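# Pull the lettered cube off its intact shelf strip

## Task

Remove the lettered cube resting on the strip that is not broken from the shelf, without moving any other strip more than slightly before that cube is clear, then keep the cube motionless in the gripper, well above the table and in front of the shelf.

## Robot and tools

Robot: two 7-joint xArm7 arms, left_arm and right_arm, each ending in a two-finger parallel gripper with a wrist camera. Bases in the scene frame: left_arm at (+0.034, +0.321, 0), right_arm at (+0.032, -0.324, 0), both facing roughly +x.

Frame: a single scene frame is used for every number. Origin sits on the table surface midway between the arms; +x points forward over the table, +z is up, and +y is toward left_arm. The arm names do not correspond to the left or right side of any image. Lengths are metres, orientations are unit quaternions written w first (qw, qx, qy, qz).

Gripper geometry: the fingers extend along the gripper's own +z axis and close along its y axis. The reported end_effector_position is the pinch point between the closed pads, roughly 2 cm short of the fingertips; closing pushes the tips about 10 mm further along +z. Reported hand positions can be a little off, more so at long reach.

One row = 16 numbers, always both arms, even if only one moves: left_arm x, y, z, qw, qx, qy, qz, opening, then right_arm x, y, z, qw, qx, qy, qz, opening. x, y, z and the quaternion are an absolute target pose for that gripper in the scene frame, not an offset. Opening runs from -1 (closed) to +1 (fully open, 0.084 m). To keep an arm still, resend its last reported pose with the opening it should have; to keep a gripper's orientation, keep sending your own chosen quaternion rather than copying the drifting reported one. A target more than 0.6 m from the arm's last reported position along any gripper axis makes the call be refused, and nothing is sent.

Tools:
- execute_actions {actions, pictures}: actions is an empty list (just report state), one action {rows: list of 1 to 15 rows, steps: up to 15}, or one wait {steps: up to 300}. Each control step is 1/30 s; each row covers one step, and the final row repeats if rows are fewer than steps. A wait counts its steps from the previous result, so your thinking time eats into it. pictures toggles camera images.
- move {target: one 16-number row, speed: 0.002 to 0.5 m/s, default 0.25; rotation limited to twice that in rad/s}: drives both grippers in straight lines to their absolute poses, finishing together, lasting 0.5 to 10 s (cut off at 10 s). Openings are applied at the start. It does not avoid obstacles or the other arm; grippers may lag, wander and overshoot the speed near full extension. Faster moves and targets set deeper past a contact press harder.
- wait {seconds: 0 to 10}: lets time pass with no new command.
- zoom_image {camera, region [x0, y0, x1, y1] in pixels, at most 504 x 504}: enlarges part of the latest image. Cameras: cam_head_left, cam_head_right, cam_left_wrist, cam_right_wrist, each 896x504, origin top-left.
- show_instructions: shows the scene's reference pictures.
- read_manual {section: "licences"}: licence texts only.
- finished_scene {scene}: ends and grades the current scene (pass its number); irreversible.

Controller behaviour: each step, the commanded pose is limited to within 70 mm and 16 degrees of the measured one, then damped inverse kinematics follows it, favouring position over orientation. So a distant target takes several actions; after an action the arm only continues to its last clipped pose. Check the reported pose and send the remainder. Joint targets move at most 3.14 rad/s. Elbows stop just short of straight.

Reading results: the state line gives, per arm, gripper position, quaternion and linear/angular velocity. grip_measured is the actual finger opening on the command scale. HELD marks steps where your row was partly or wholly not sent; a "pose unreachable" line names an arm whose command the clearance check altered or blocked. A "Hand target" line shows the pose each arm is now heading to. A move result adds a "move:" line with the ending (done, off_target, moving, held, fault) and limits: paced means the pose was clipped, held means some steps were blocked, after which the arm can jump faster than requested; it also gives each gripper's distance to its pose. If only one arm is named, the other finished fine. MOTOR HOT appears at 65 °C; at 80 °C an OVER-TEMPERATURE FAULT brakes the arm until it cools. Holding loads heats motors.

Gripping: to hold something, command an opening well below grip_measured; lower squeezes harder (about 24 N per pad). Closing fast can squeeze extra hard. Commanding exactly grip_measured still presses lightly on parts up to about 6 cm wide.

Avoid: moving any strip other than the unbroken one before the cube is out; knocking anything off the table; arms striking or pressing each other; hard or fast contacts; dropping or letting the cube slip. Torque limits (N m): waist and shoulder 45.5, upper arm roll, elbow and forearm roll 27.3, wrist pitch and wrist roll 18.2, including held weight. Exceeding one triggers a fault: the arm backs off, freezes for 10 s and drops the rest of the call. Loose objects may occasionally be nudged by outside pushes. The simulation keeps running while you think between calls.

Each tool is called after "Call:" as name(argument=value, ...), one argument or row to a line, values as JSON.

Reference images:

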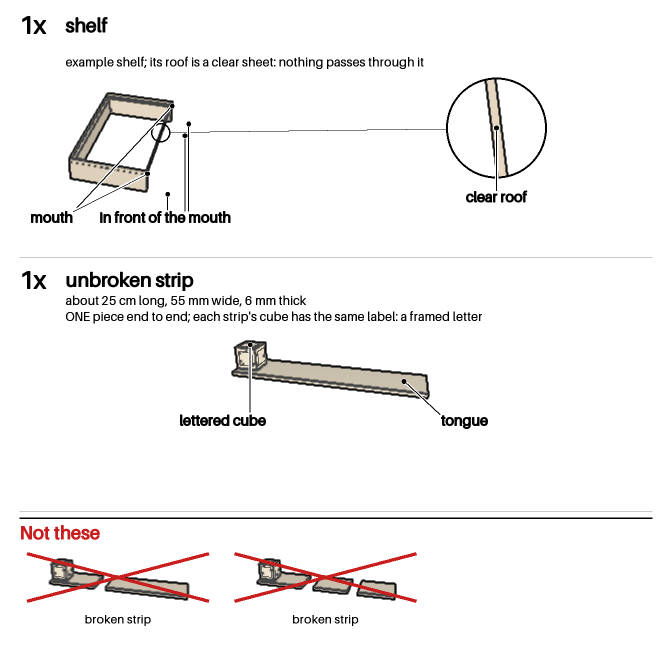

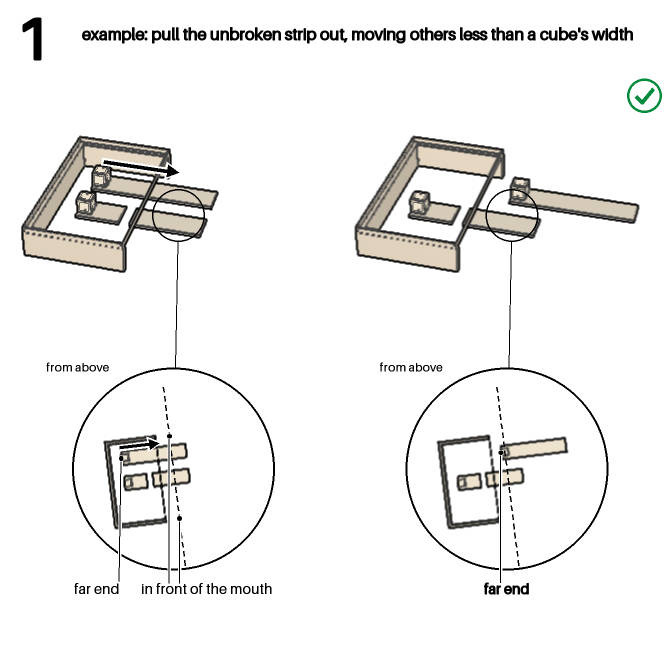

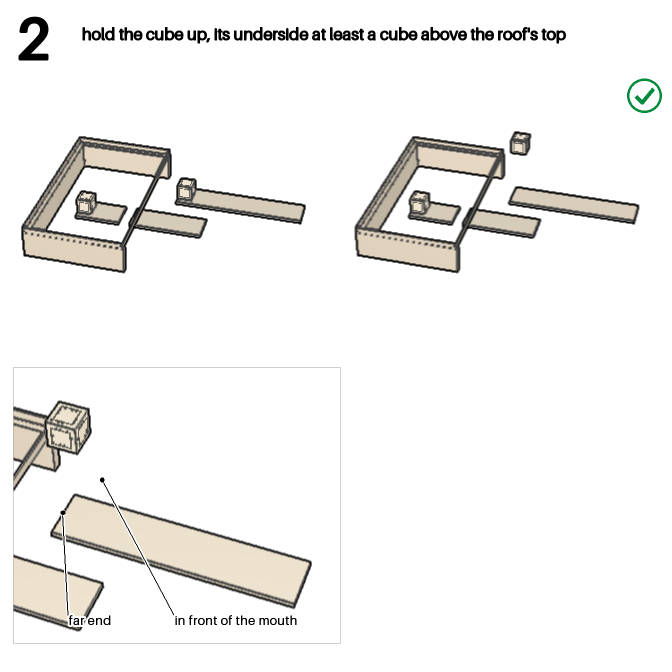

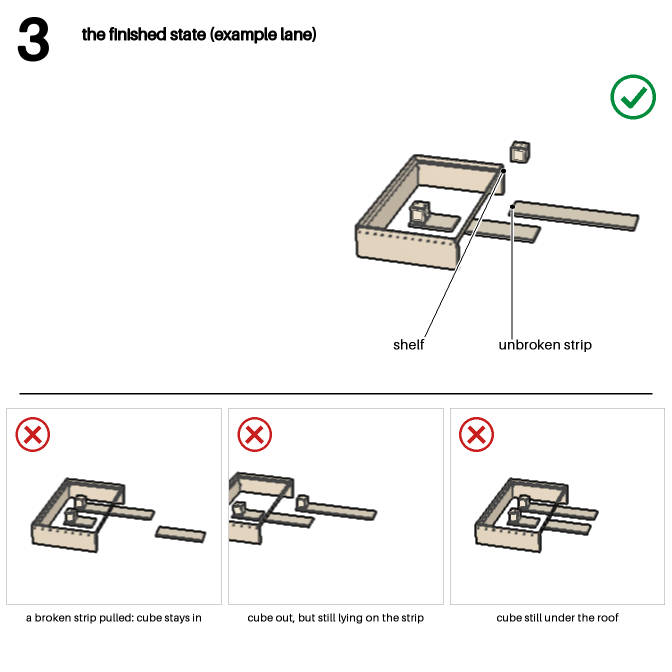

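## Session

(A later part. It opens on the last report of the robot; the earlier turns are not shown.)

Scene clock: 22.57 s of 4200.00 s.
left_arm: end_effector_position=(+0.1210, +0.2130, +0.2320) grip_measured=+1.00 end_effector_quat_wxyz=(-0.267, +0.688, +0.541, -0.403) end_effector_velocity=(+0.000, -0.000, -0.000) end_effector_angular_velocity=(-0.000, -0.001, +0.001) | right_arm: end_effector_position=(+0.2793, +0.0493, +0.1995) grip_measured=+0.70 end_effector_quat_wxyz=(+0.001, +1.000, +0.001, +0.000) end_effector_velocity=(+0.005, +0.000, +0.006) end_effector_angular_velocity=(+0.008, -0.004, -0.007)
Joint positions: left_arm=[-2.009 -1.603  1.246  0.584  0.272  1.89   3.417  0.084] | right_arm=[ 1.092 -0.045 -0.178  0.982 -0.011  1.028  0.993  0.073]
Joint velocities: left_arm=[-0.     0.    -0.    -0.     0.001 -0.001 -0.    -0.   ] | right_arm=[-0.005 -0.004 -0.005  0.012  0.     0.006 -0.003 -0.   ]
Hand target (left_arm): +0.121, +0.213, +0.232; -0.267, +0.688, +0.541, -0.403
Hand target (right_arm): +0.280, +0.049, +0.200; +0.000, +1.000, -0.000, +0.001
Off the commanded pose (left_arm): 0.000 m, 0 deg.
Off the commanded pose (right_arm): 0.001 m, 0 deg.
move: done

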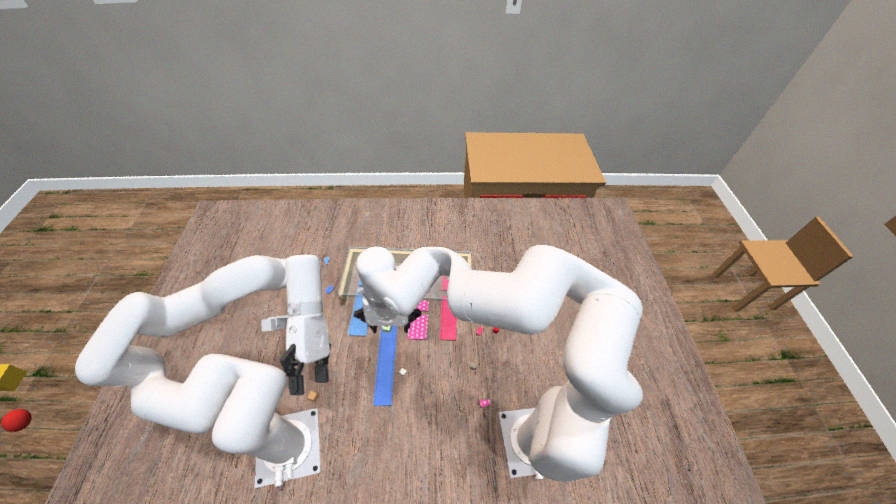

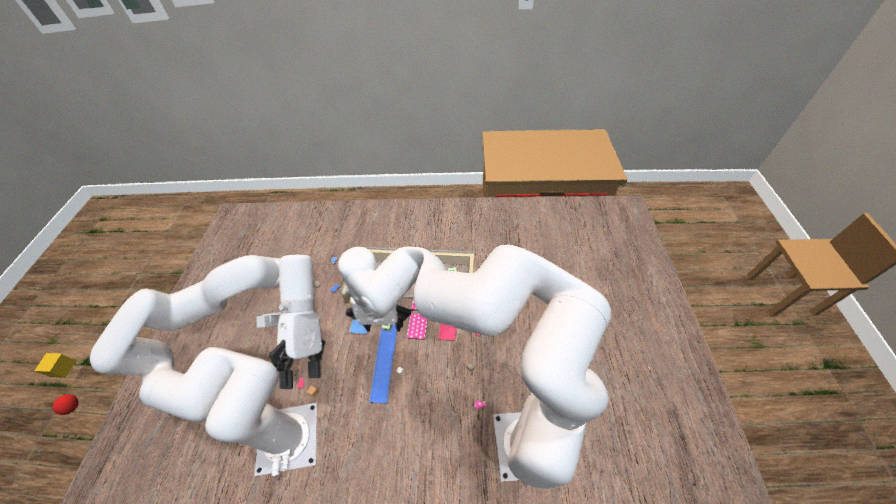

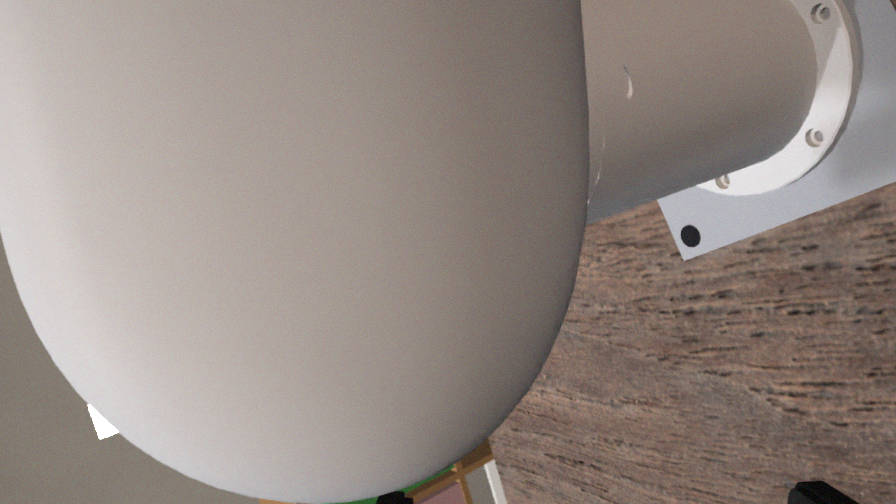

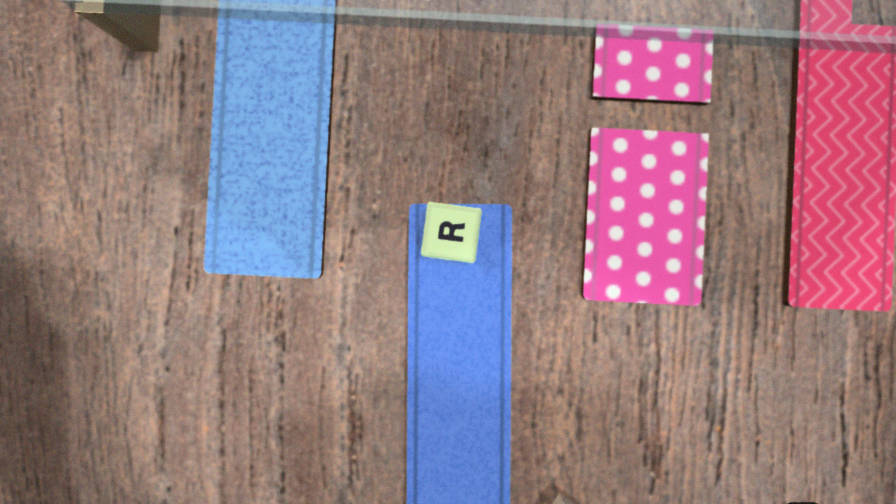

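Call:
move(
  target=[0.121,0.213,0.232,-0.267,0.688,0.541,-0.403,1,0.359,0.084,0.07,0,1,0,0,0.3],
)

Call:
move(
  target=[0.121,0.213,0.232,-0.267,0.688,0.541,-0.403,1,0.359,0.084,0.031,0,1,0,0,0.3],
  speed=0.05,
)

Call:
move(
  target=[0.121,0.213,0.232,-0.267,0.688,0.541,-0.403,1,0.359,0.084,0.031,0,1,0,0,-0.8],
)

Call:
move(
  target=[0.121,0.213,0.232,-0.267,0.688,0.541,-0.403,1,0.34,0.084,0.22,0,1,0,0,-0.8],
  speed=0.15,
)

Scene clock: 27.67 s of 4200.00 s.
left_arm: end_effector_position=(+0.1210, +0.2130, +0.2320) grip_measured=+1.00 end_effector_quat_wxyz=(-0.267, +0.688, +0.541, -0.403) end_effector_velocity=(-0.000, +0.000, -0.000) end_effector_angular_velocity=(+0.001, +0.000, -0.000) | right_arm: end_effector_position=(+0.3590, +0.0852, +0.0706) grip_measured=+0.29 end_effector_quat_wxyz=(-0.001, +1.000, +0.000, -0.000) end_effector_velocity=(-0.000, -0.003, -0.005) end_effector_angular_velocity=(-0.008, +0.006, -0.002)
Joint positions: left_arm=[-2.009 -1.603  1.246  0.584  0.272  1.89   3.417  0.084] | right_arm=[ 1.015  0.388 -0.204  1.133  0.115  0.754  0.816  0.056]
Joint velocities: left_arm=[-0.  0.  0.  0. -0.  0. -0.  0.] | right_arm=[-0.002  0.009 -0.    -0.001  0.001  0.    -0.001 -0.   ]
Hand target (left_arm): +0.121, +0.213, +0.232; -0.267, +0.688, +0.541, -0.403
Hand target (right_arm): +0.359, +0.085, +0.070; -0.000, +1.000, +0.000, -0.001
Off the commanded pose (left_arm): 0.000 m, 0 deg.
Off the commanded pose (right_arm): 0.001 m, 0 deg.
After step 90, 0.97 s passed at rest.
move: done

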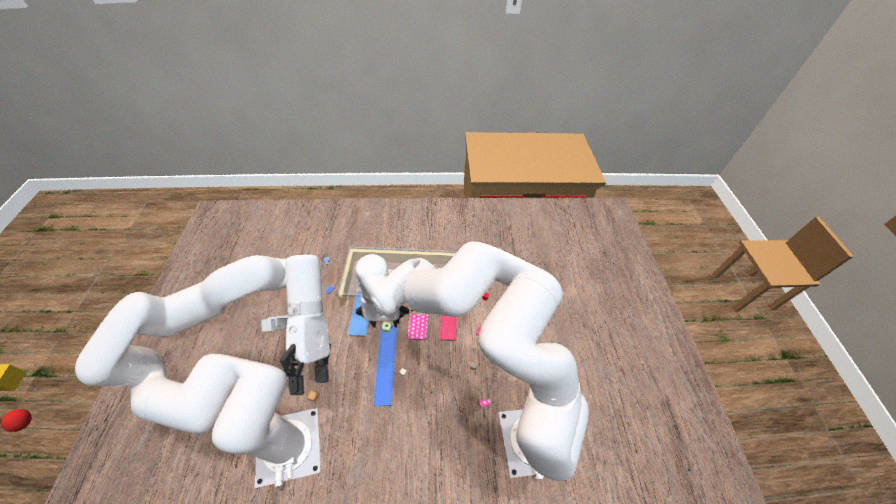

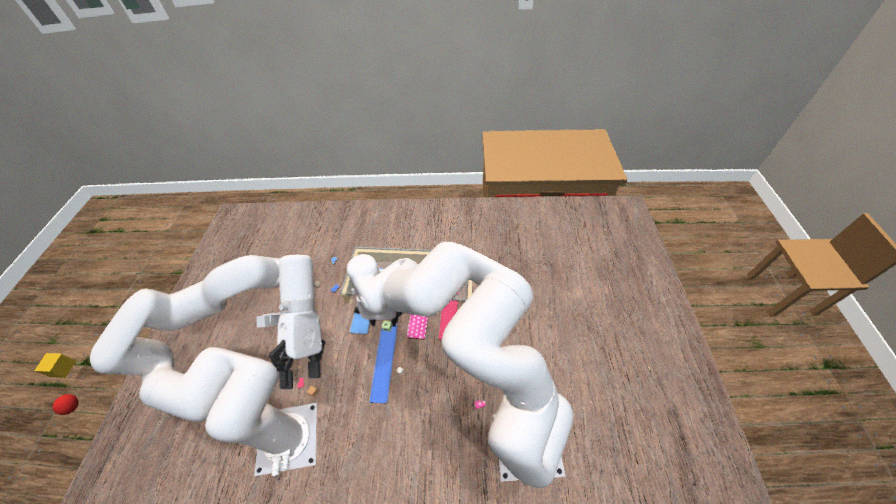

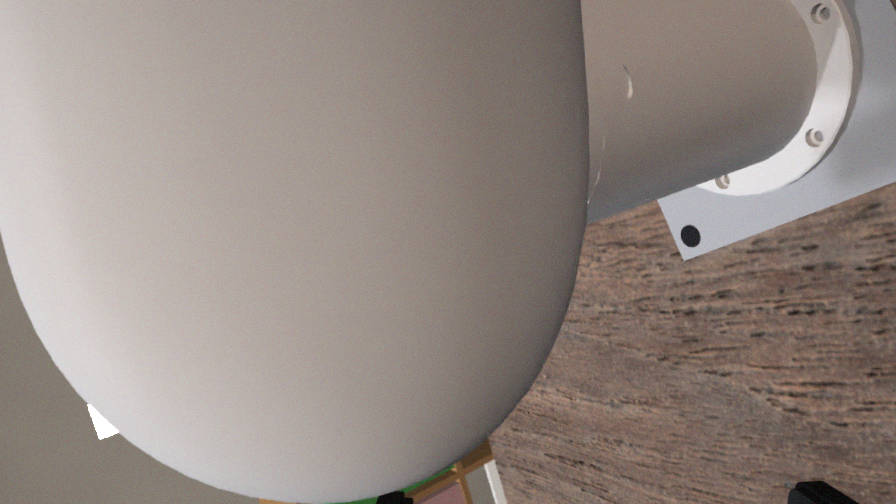

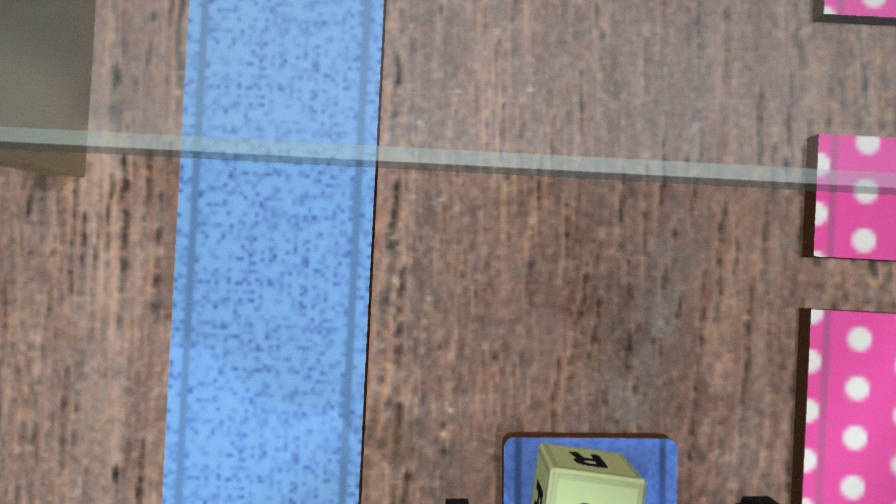

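Scene clock: 28.77 s of 4200.00 s.
left_arm: end_effector_position=(+0.1210, +0.2130, +0.2320) grip_measured=+1.00 end_effector_quat_wxyz=(-0.267, +0.688, +0.541, -0.403) end_effector_velocity=(-0.000, -0.000, +0.000) end_effector_angular_velocity=(-0.001, +0.001, +0.001) | right_arm: end_effector_position=(+0.3592, +0.0843, +0.0312) grip_measured=+0.29 end_effector_quat_wxyz=(-0.000, +1.000, -0.000, +0.000) end_effector_velocity=(+0.001, +0.001, +0.001) end_effector_angular_velocity=(+0.004, -0.003, +0.001)
Joint positions: left_arm=[-2.009 -1.603  1.246  0.584  0.272  1.89   3.417  0.084] | right_arm=[ 1.004  0.467 -0.19   1.118  0.139  0.662  0.799  0.056]
Joint velocities: left_arm=[-0.     0.     0.    -0.    -0.001 -0.002  0.    -0.   ] | right_arm=[-0.     0.001  0.     0.002  0.001 -0.004 -0.001 -0.   ]
Hand target (left_arm): +0.121, +0.213, +0.232; -0.267, +0.688, +0.541, -0.403
Hand target (right_arm): +0.359, +0.084, +0.031; -0.000, +1.000, -0.000, -0.000
Off the commanded pose (left_arm): 0.000 m, 0 deg.
Off the commanded pose (right_arm): 0.000 m, 0 deg.
move: done

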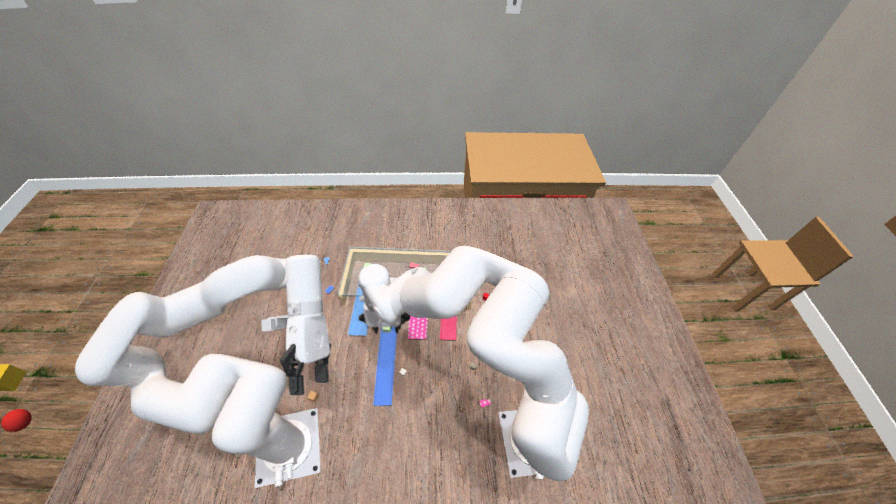

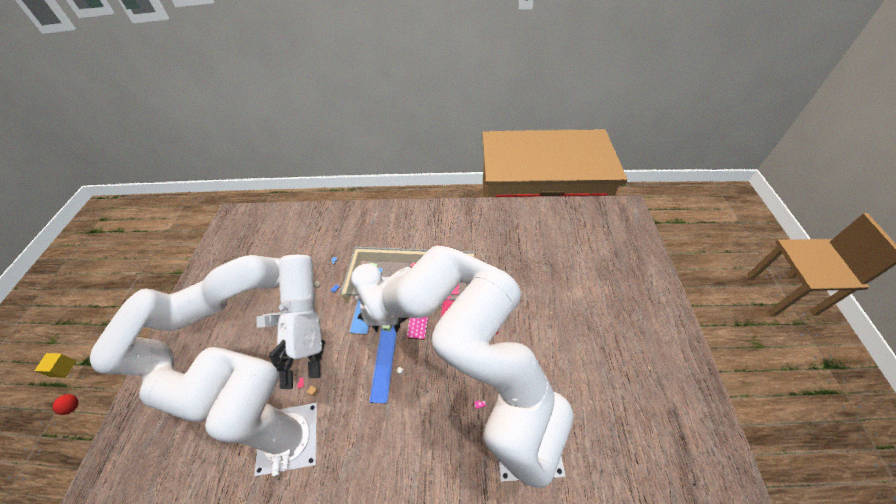

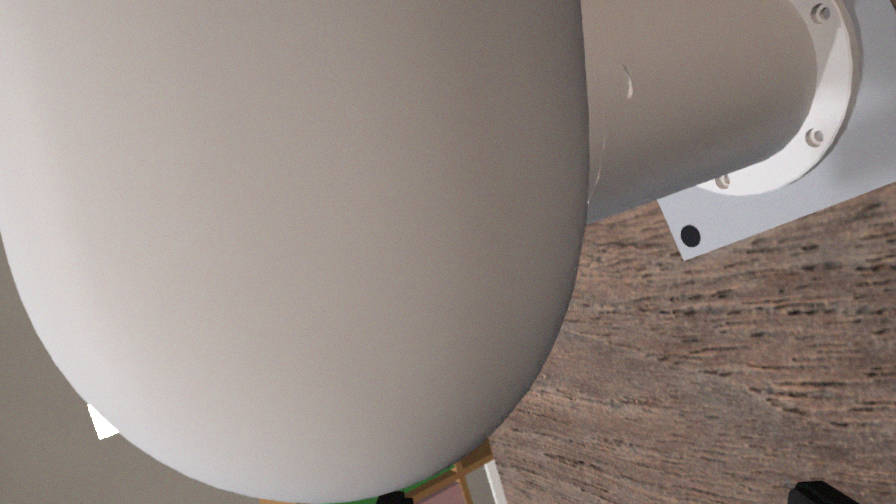

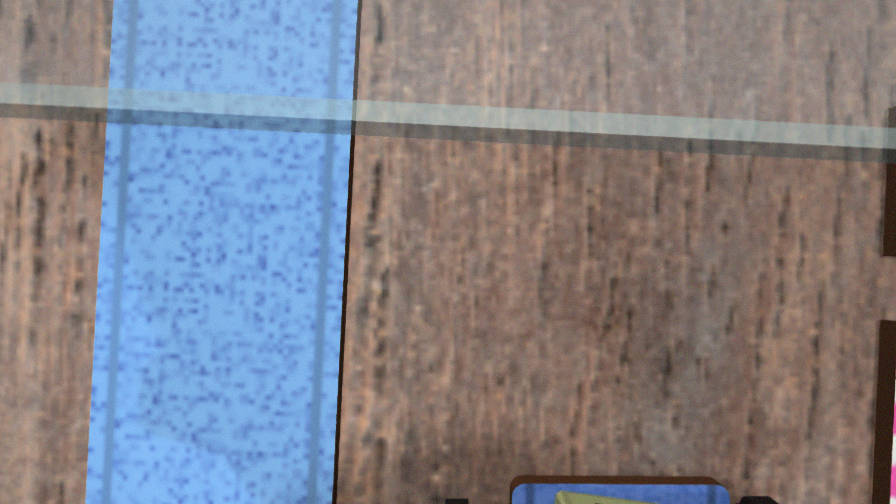

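Scene clock: 29.47 s of 4200.00 s.
left_arm: end_effector_position=(+0.1210, +0.2130, +0.2320) grip_measured=+1.00 end_effector_quat_wxyz=(-0.267, +0.688, +0.541, -0.403) end_effector_velocity=(+0.000, -0.000, +0.000) end_effector_angular_velocity=(-0.001, -0.000, +0.001) | right_arm: end_effector_position=(+0.3591, +0.0842, +0.0312) grip_measured=-0.45 end_effector_quat_wxyz=(-0.000, +1.000, +0.000, +0.000) end_effector_velocity=(-0.000, -0.000, -0.000) end_effector_angular_velocity=(-0.001, +0.000, +0.001)
Joint positions: left_arm=[-2.009 -1.603  1.246  0.584  0.272  1.89   3.417  0.084] | right_arm=[ 1.004  0.467 -0.19   1.117  0.139  0.662  0.799  0.024]
Joint velocities: left_arm=[-0.    -0.001 -0.    -0.     0.    -0.001  0.     0.   ] | right_arm=[ 0.     0.     0.    -0.    -0.001  0.     0.    -0.   ]
Hand target (left_arm): +0.121, +0.213, +0.232; -0.267, +0.688, +0.541, -0.403
Hand target (right_arm): +0.359, +0.084, +0.031; +0.000, +1.000, -0.000, +0.000
Off the commanded pose (left_arm): 0.000 m, 0 deg.
Off the commanded pose (right_arm): 0.000 m, 0 deg.
move: done

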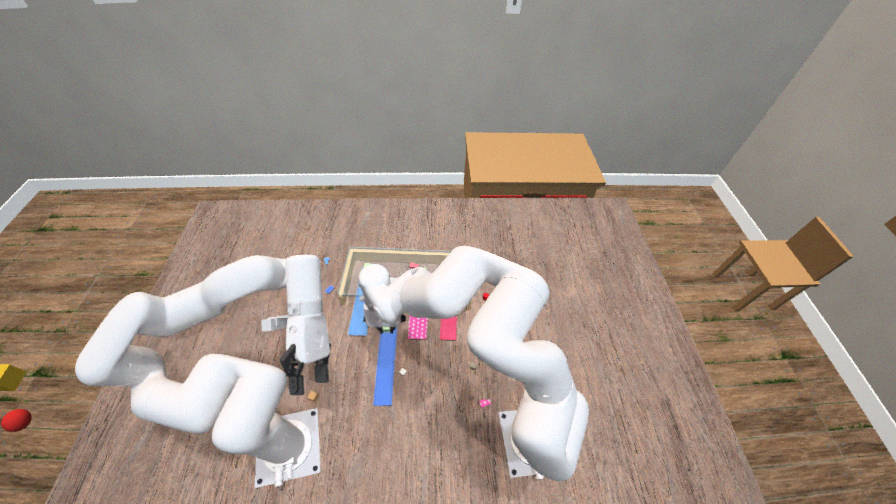

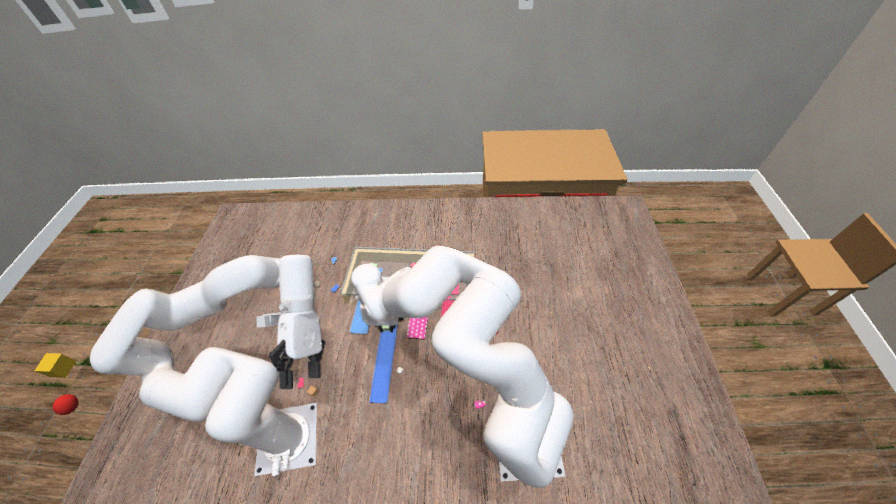

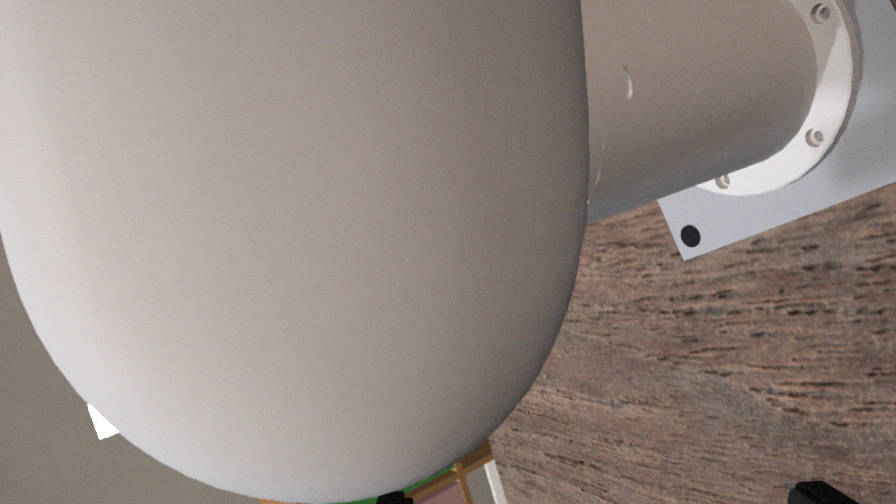

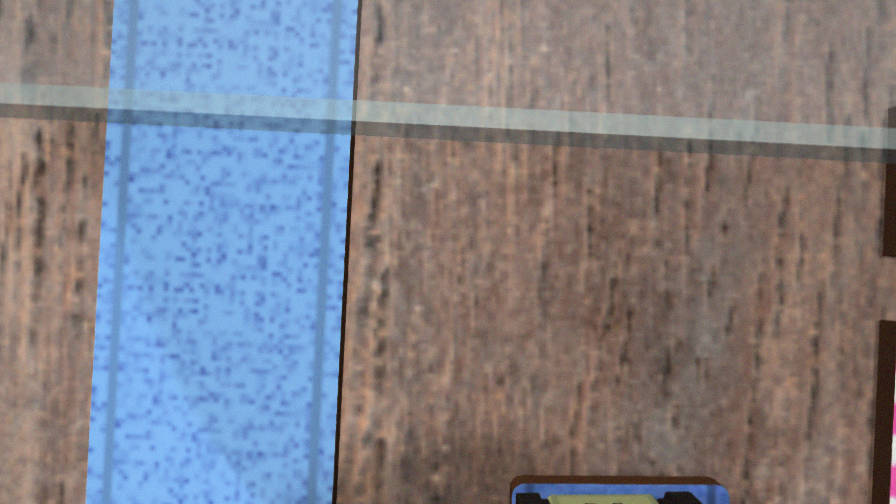

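Scene clock: 31.10 s of 4200.00 s.
left_arm: end_effector_position=(+0.1210, +0.2130, +0.2320) grip_measured=+1.00 end_effector_quat_wxyz=(-0.267, +0.688, +0.541, -0.403) end_effector_velocity=(+0.000, -0.000, -0.000) end_effector_angular_velocity=(-0.001, -0.001, -0.000) | right_arm: end_effector_position=(+0.3396, +0.0827, +0.2193) grip_measured=-0.45 end_effector_quat_wxyz=(+0.001, +1.000, +0.000, +0.000) end_effector_velocity=(-0.000, +0.000, +0.003) end_effector_angular_velocity=(+0.001, -0.000, -0.000)
Joint positions: left_arm=[-2.009 -1.603  1.246  0.584  0.272  1.89   3.417  0.084] | right_arm=[ 1.055  0.142 -0.217  1.26   0.032  1.123  0.9    0.024]
Joint velocities: left_arm=[-0.    -0.    -0.    -0.     0.001 -0.     0.001 -0.   ] | right_arm=[ 0.    -0.002  0.     0.006  0.     0.007  0.001 -0.   ]
Hand target (left_arm): +0.121, +0.213, +0.232; -0.267, +0.688, +0.541, -0.403
Hand target (right_arm): +0.340, +0.083, +0.220; +0.000, +1.000, +0.000, +0.001
Off the commanded pose (left_arm): 0.000 m, 0 deg.
Off the commanded pose (right_arm): 0.002 m, 0 deg.
move: done

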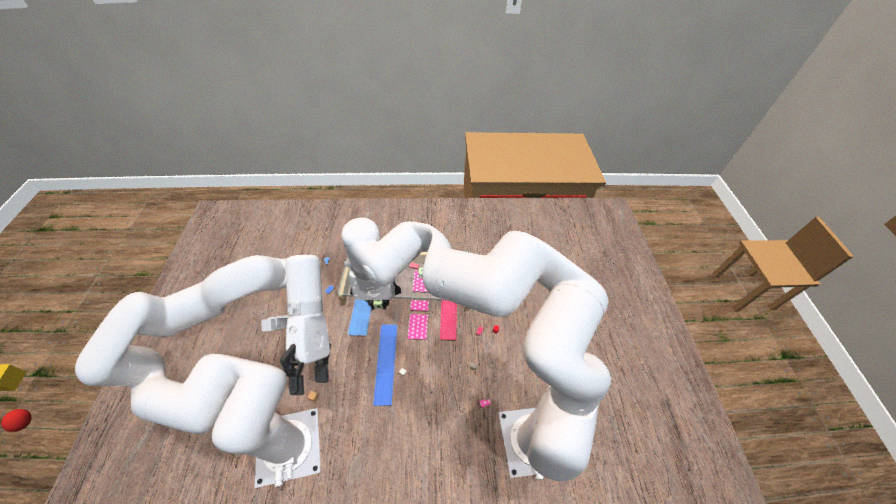

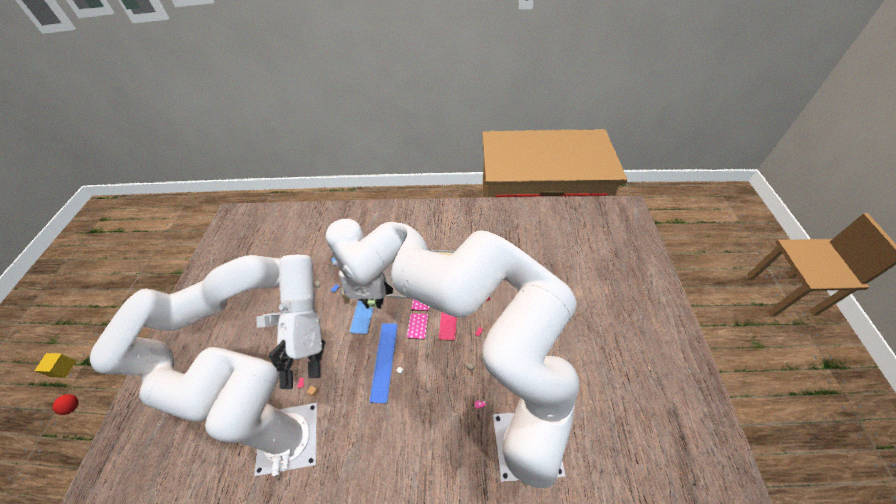

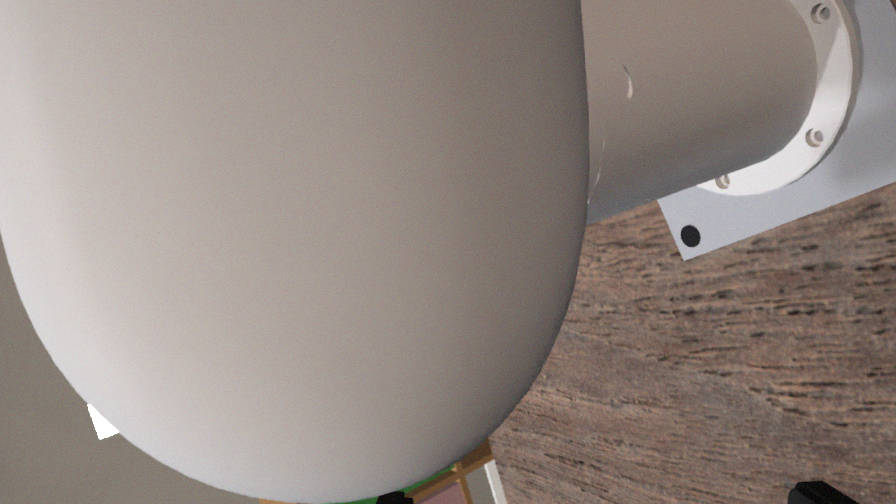

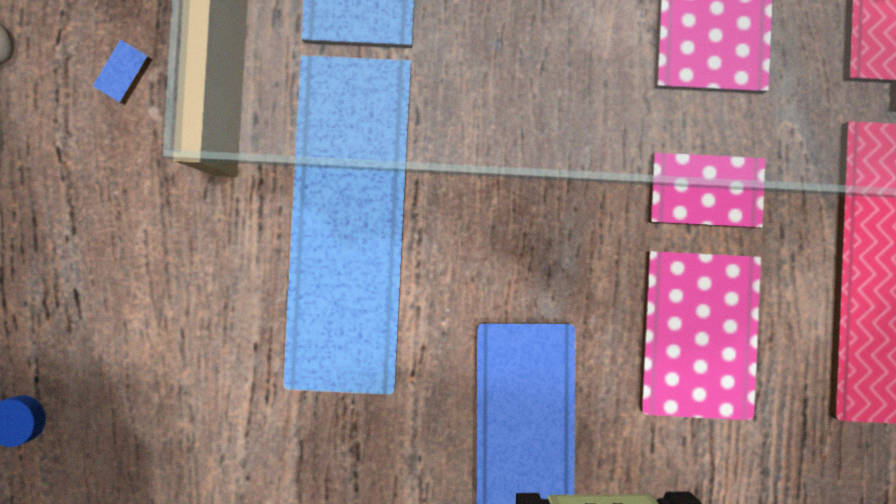

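Call:
finished_scene(
  scene=1,
)

The scene is finished: the task was done.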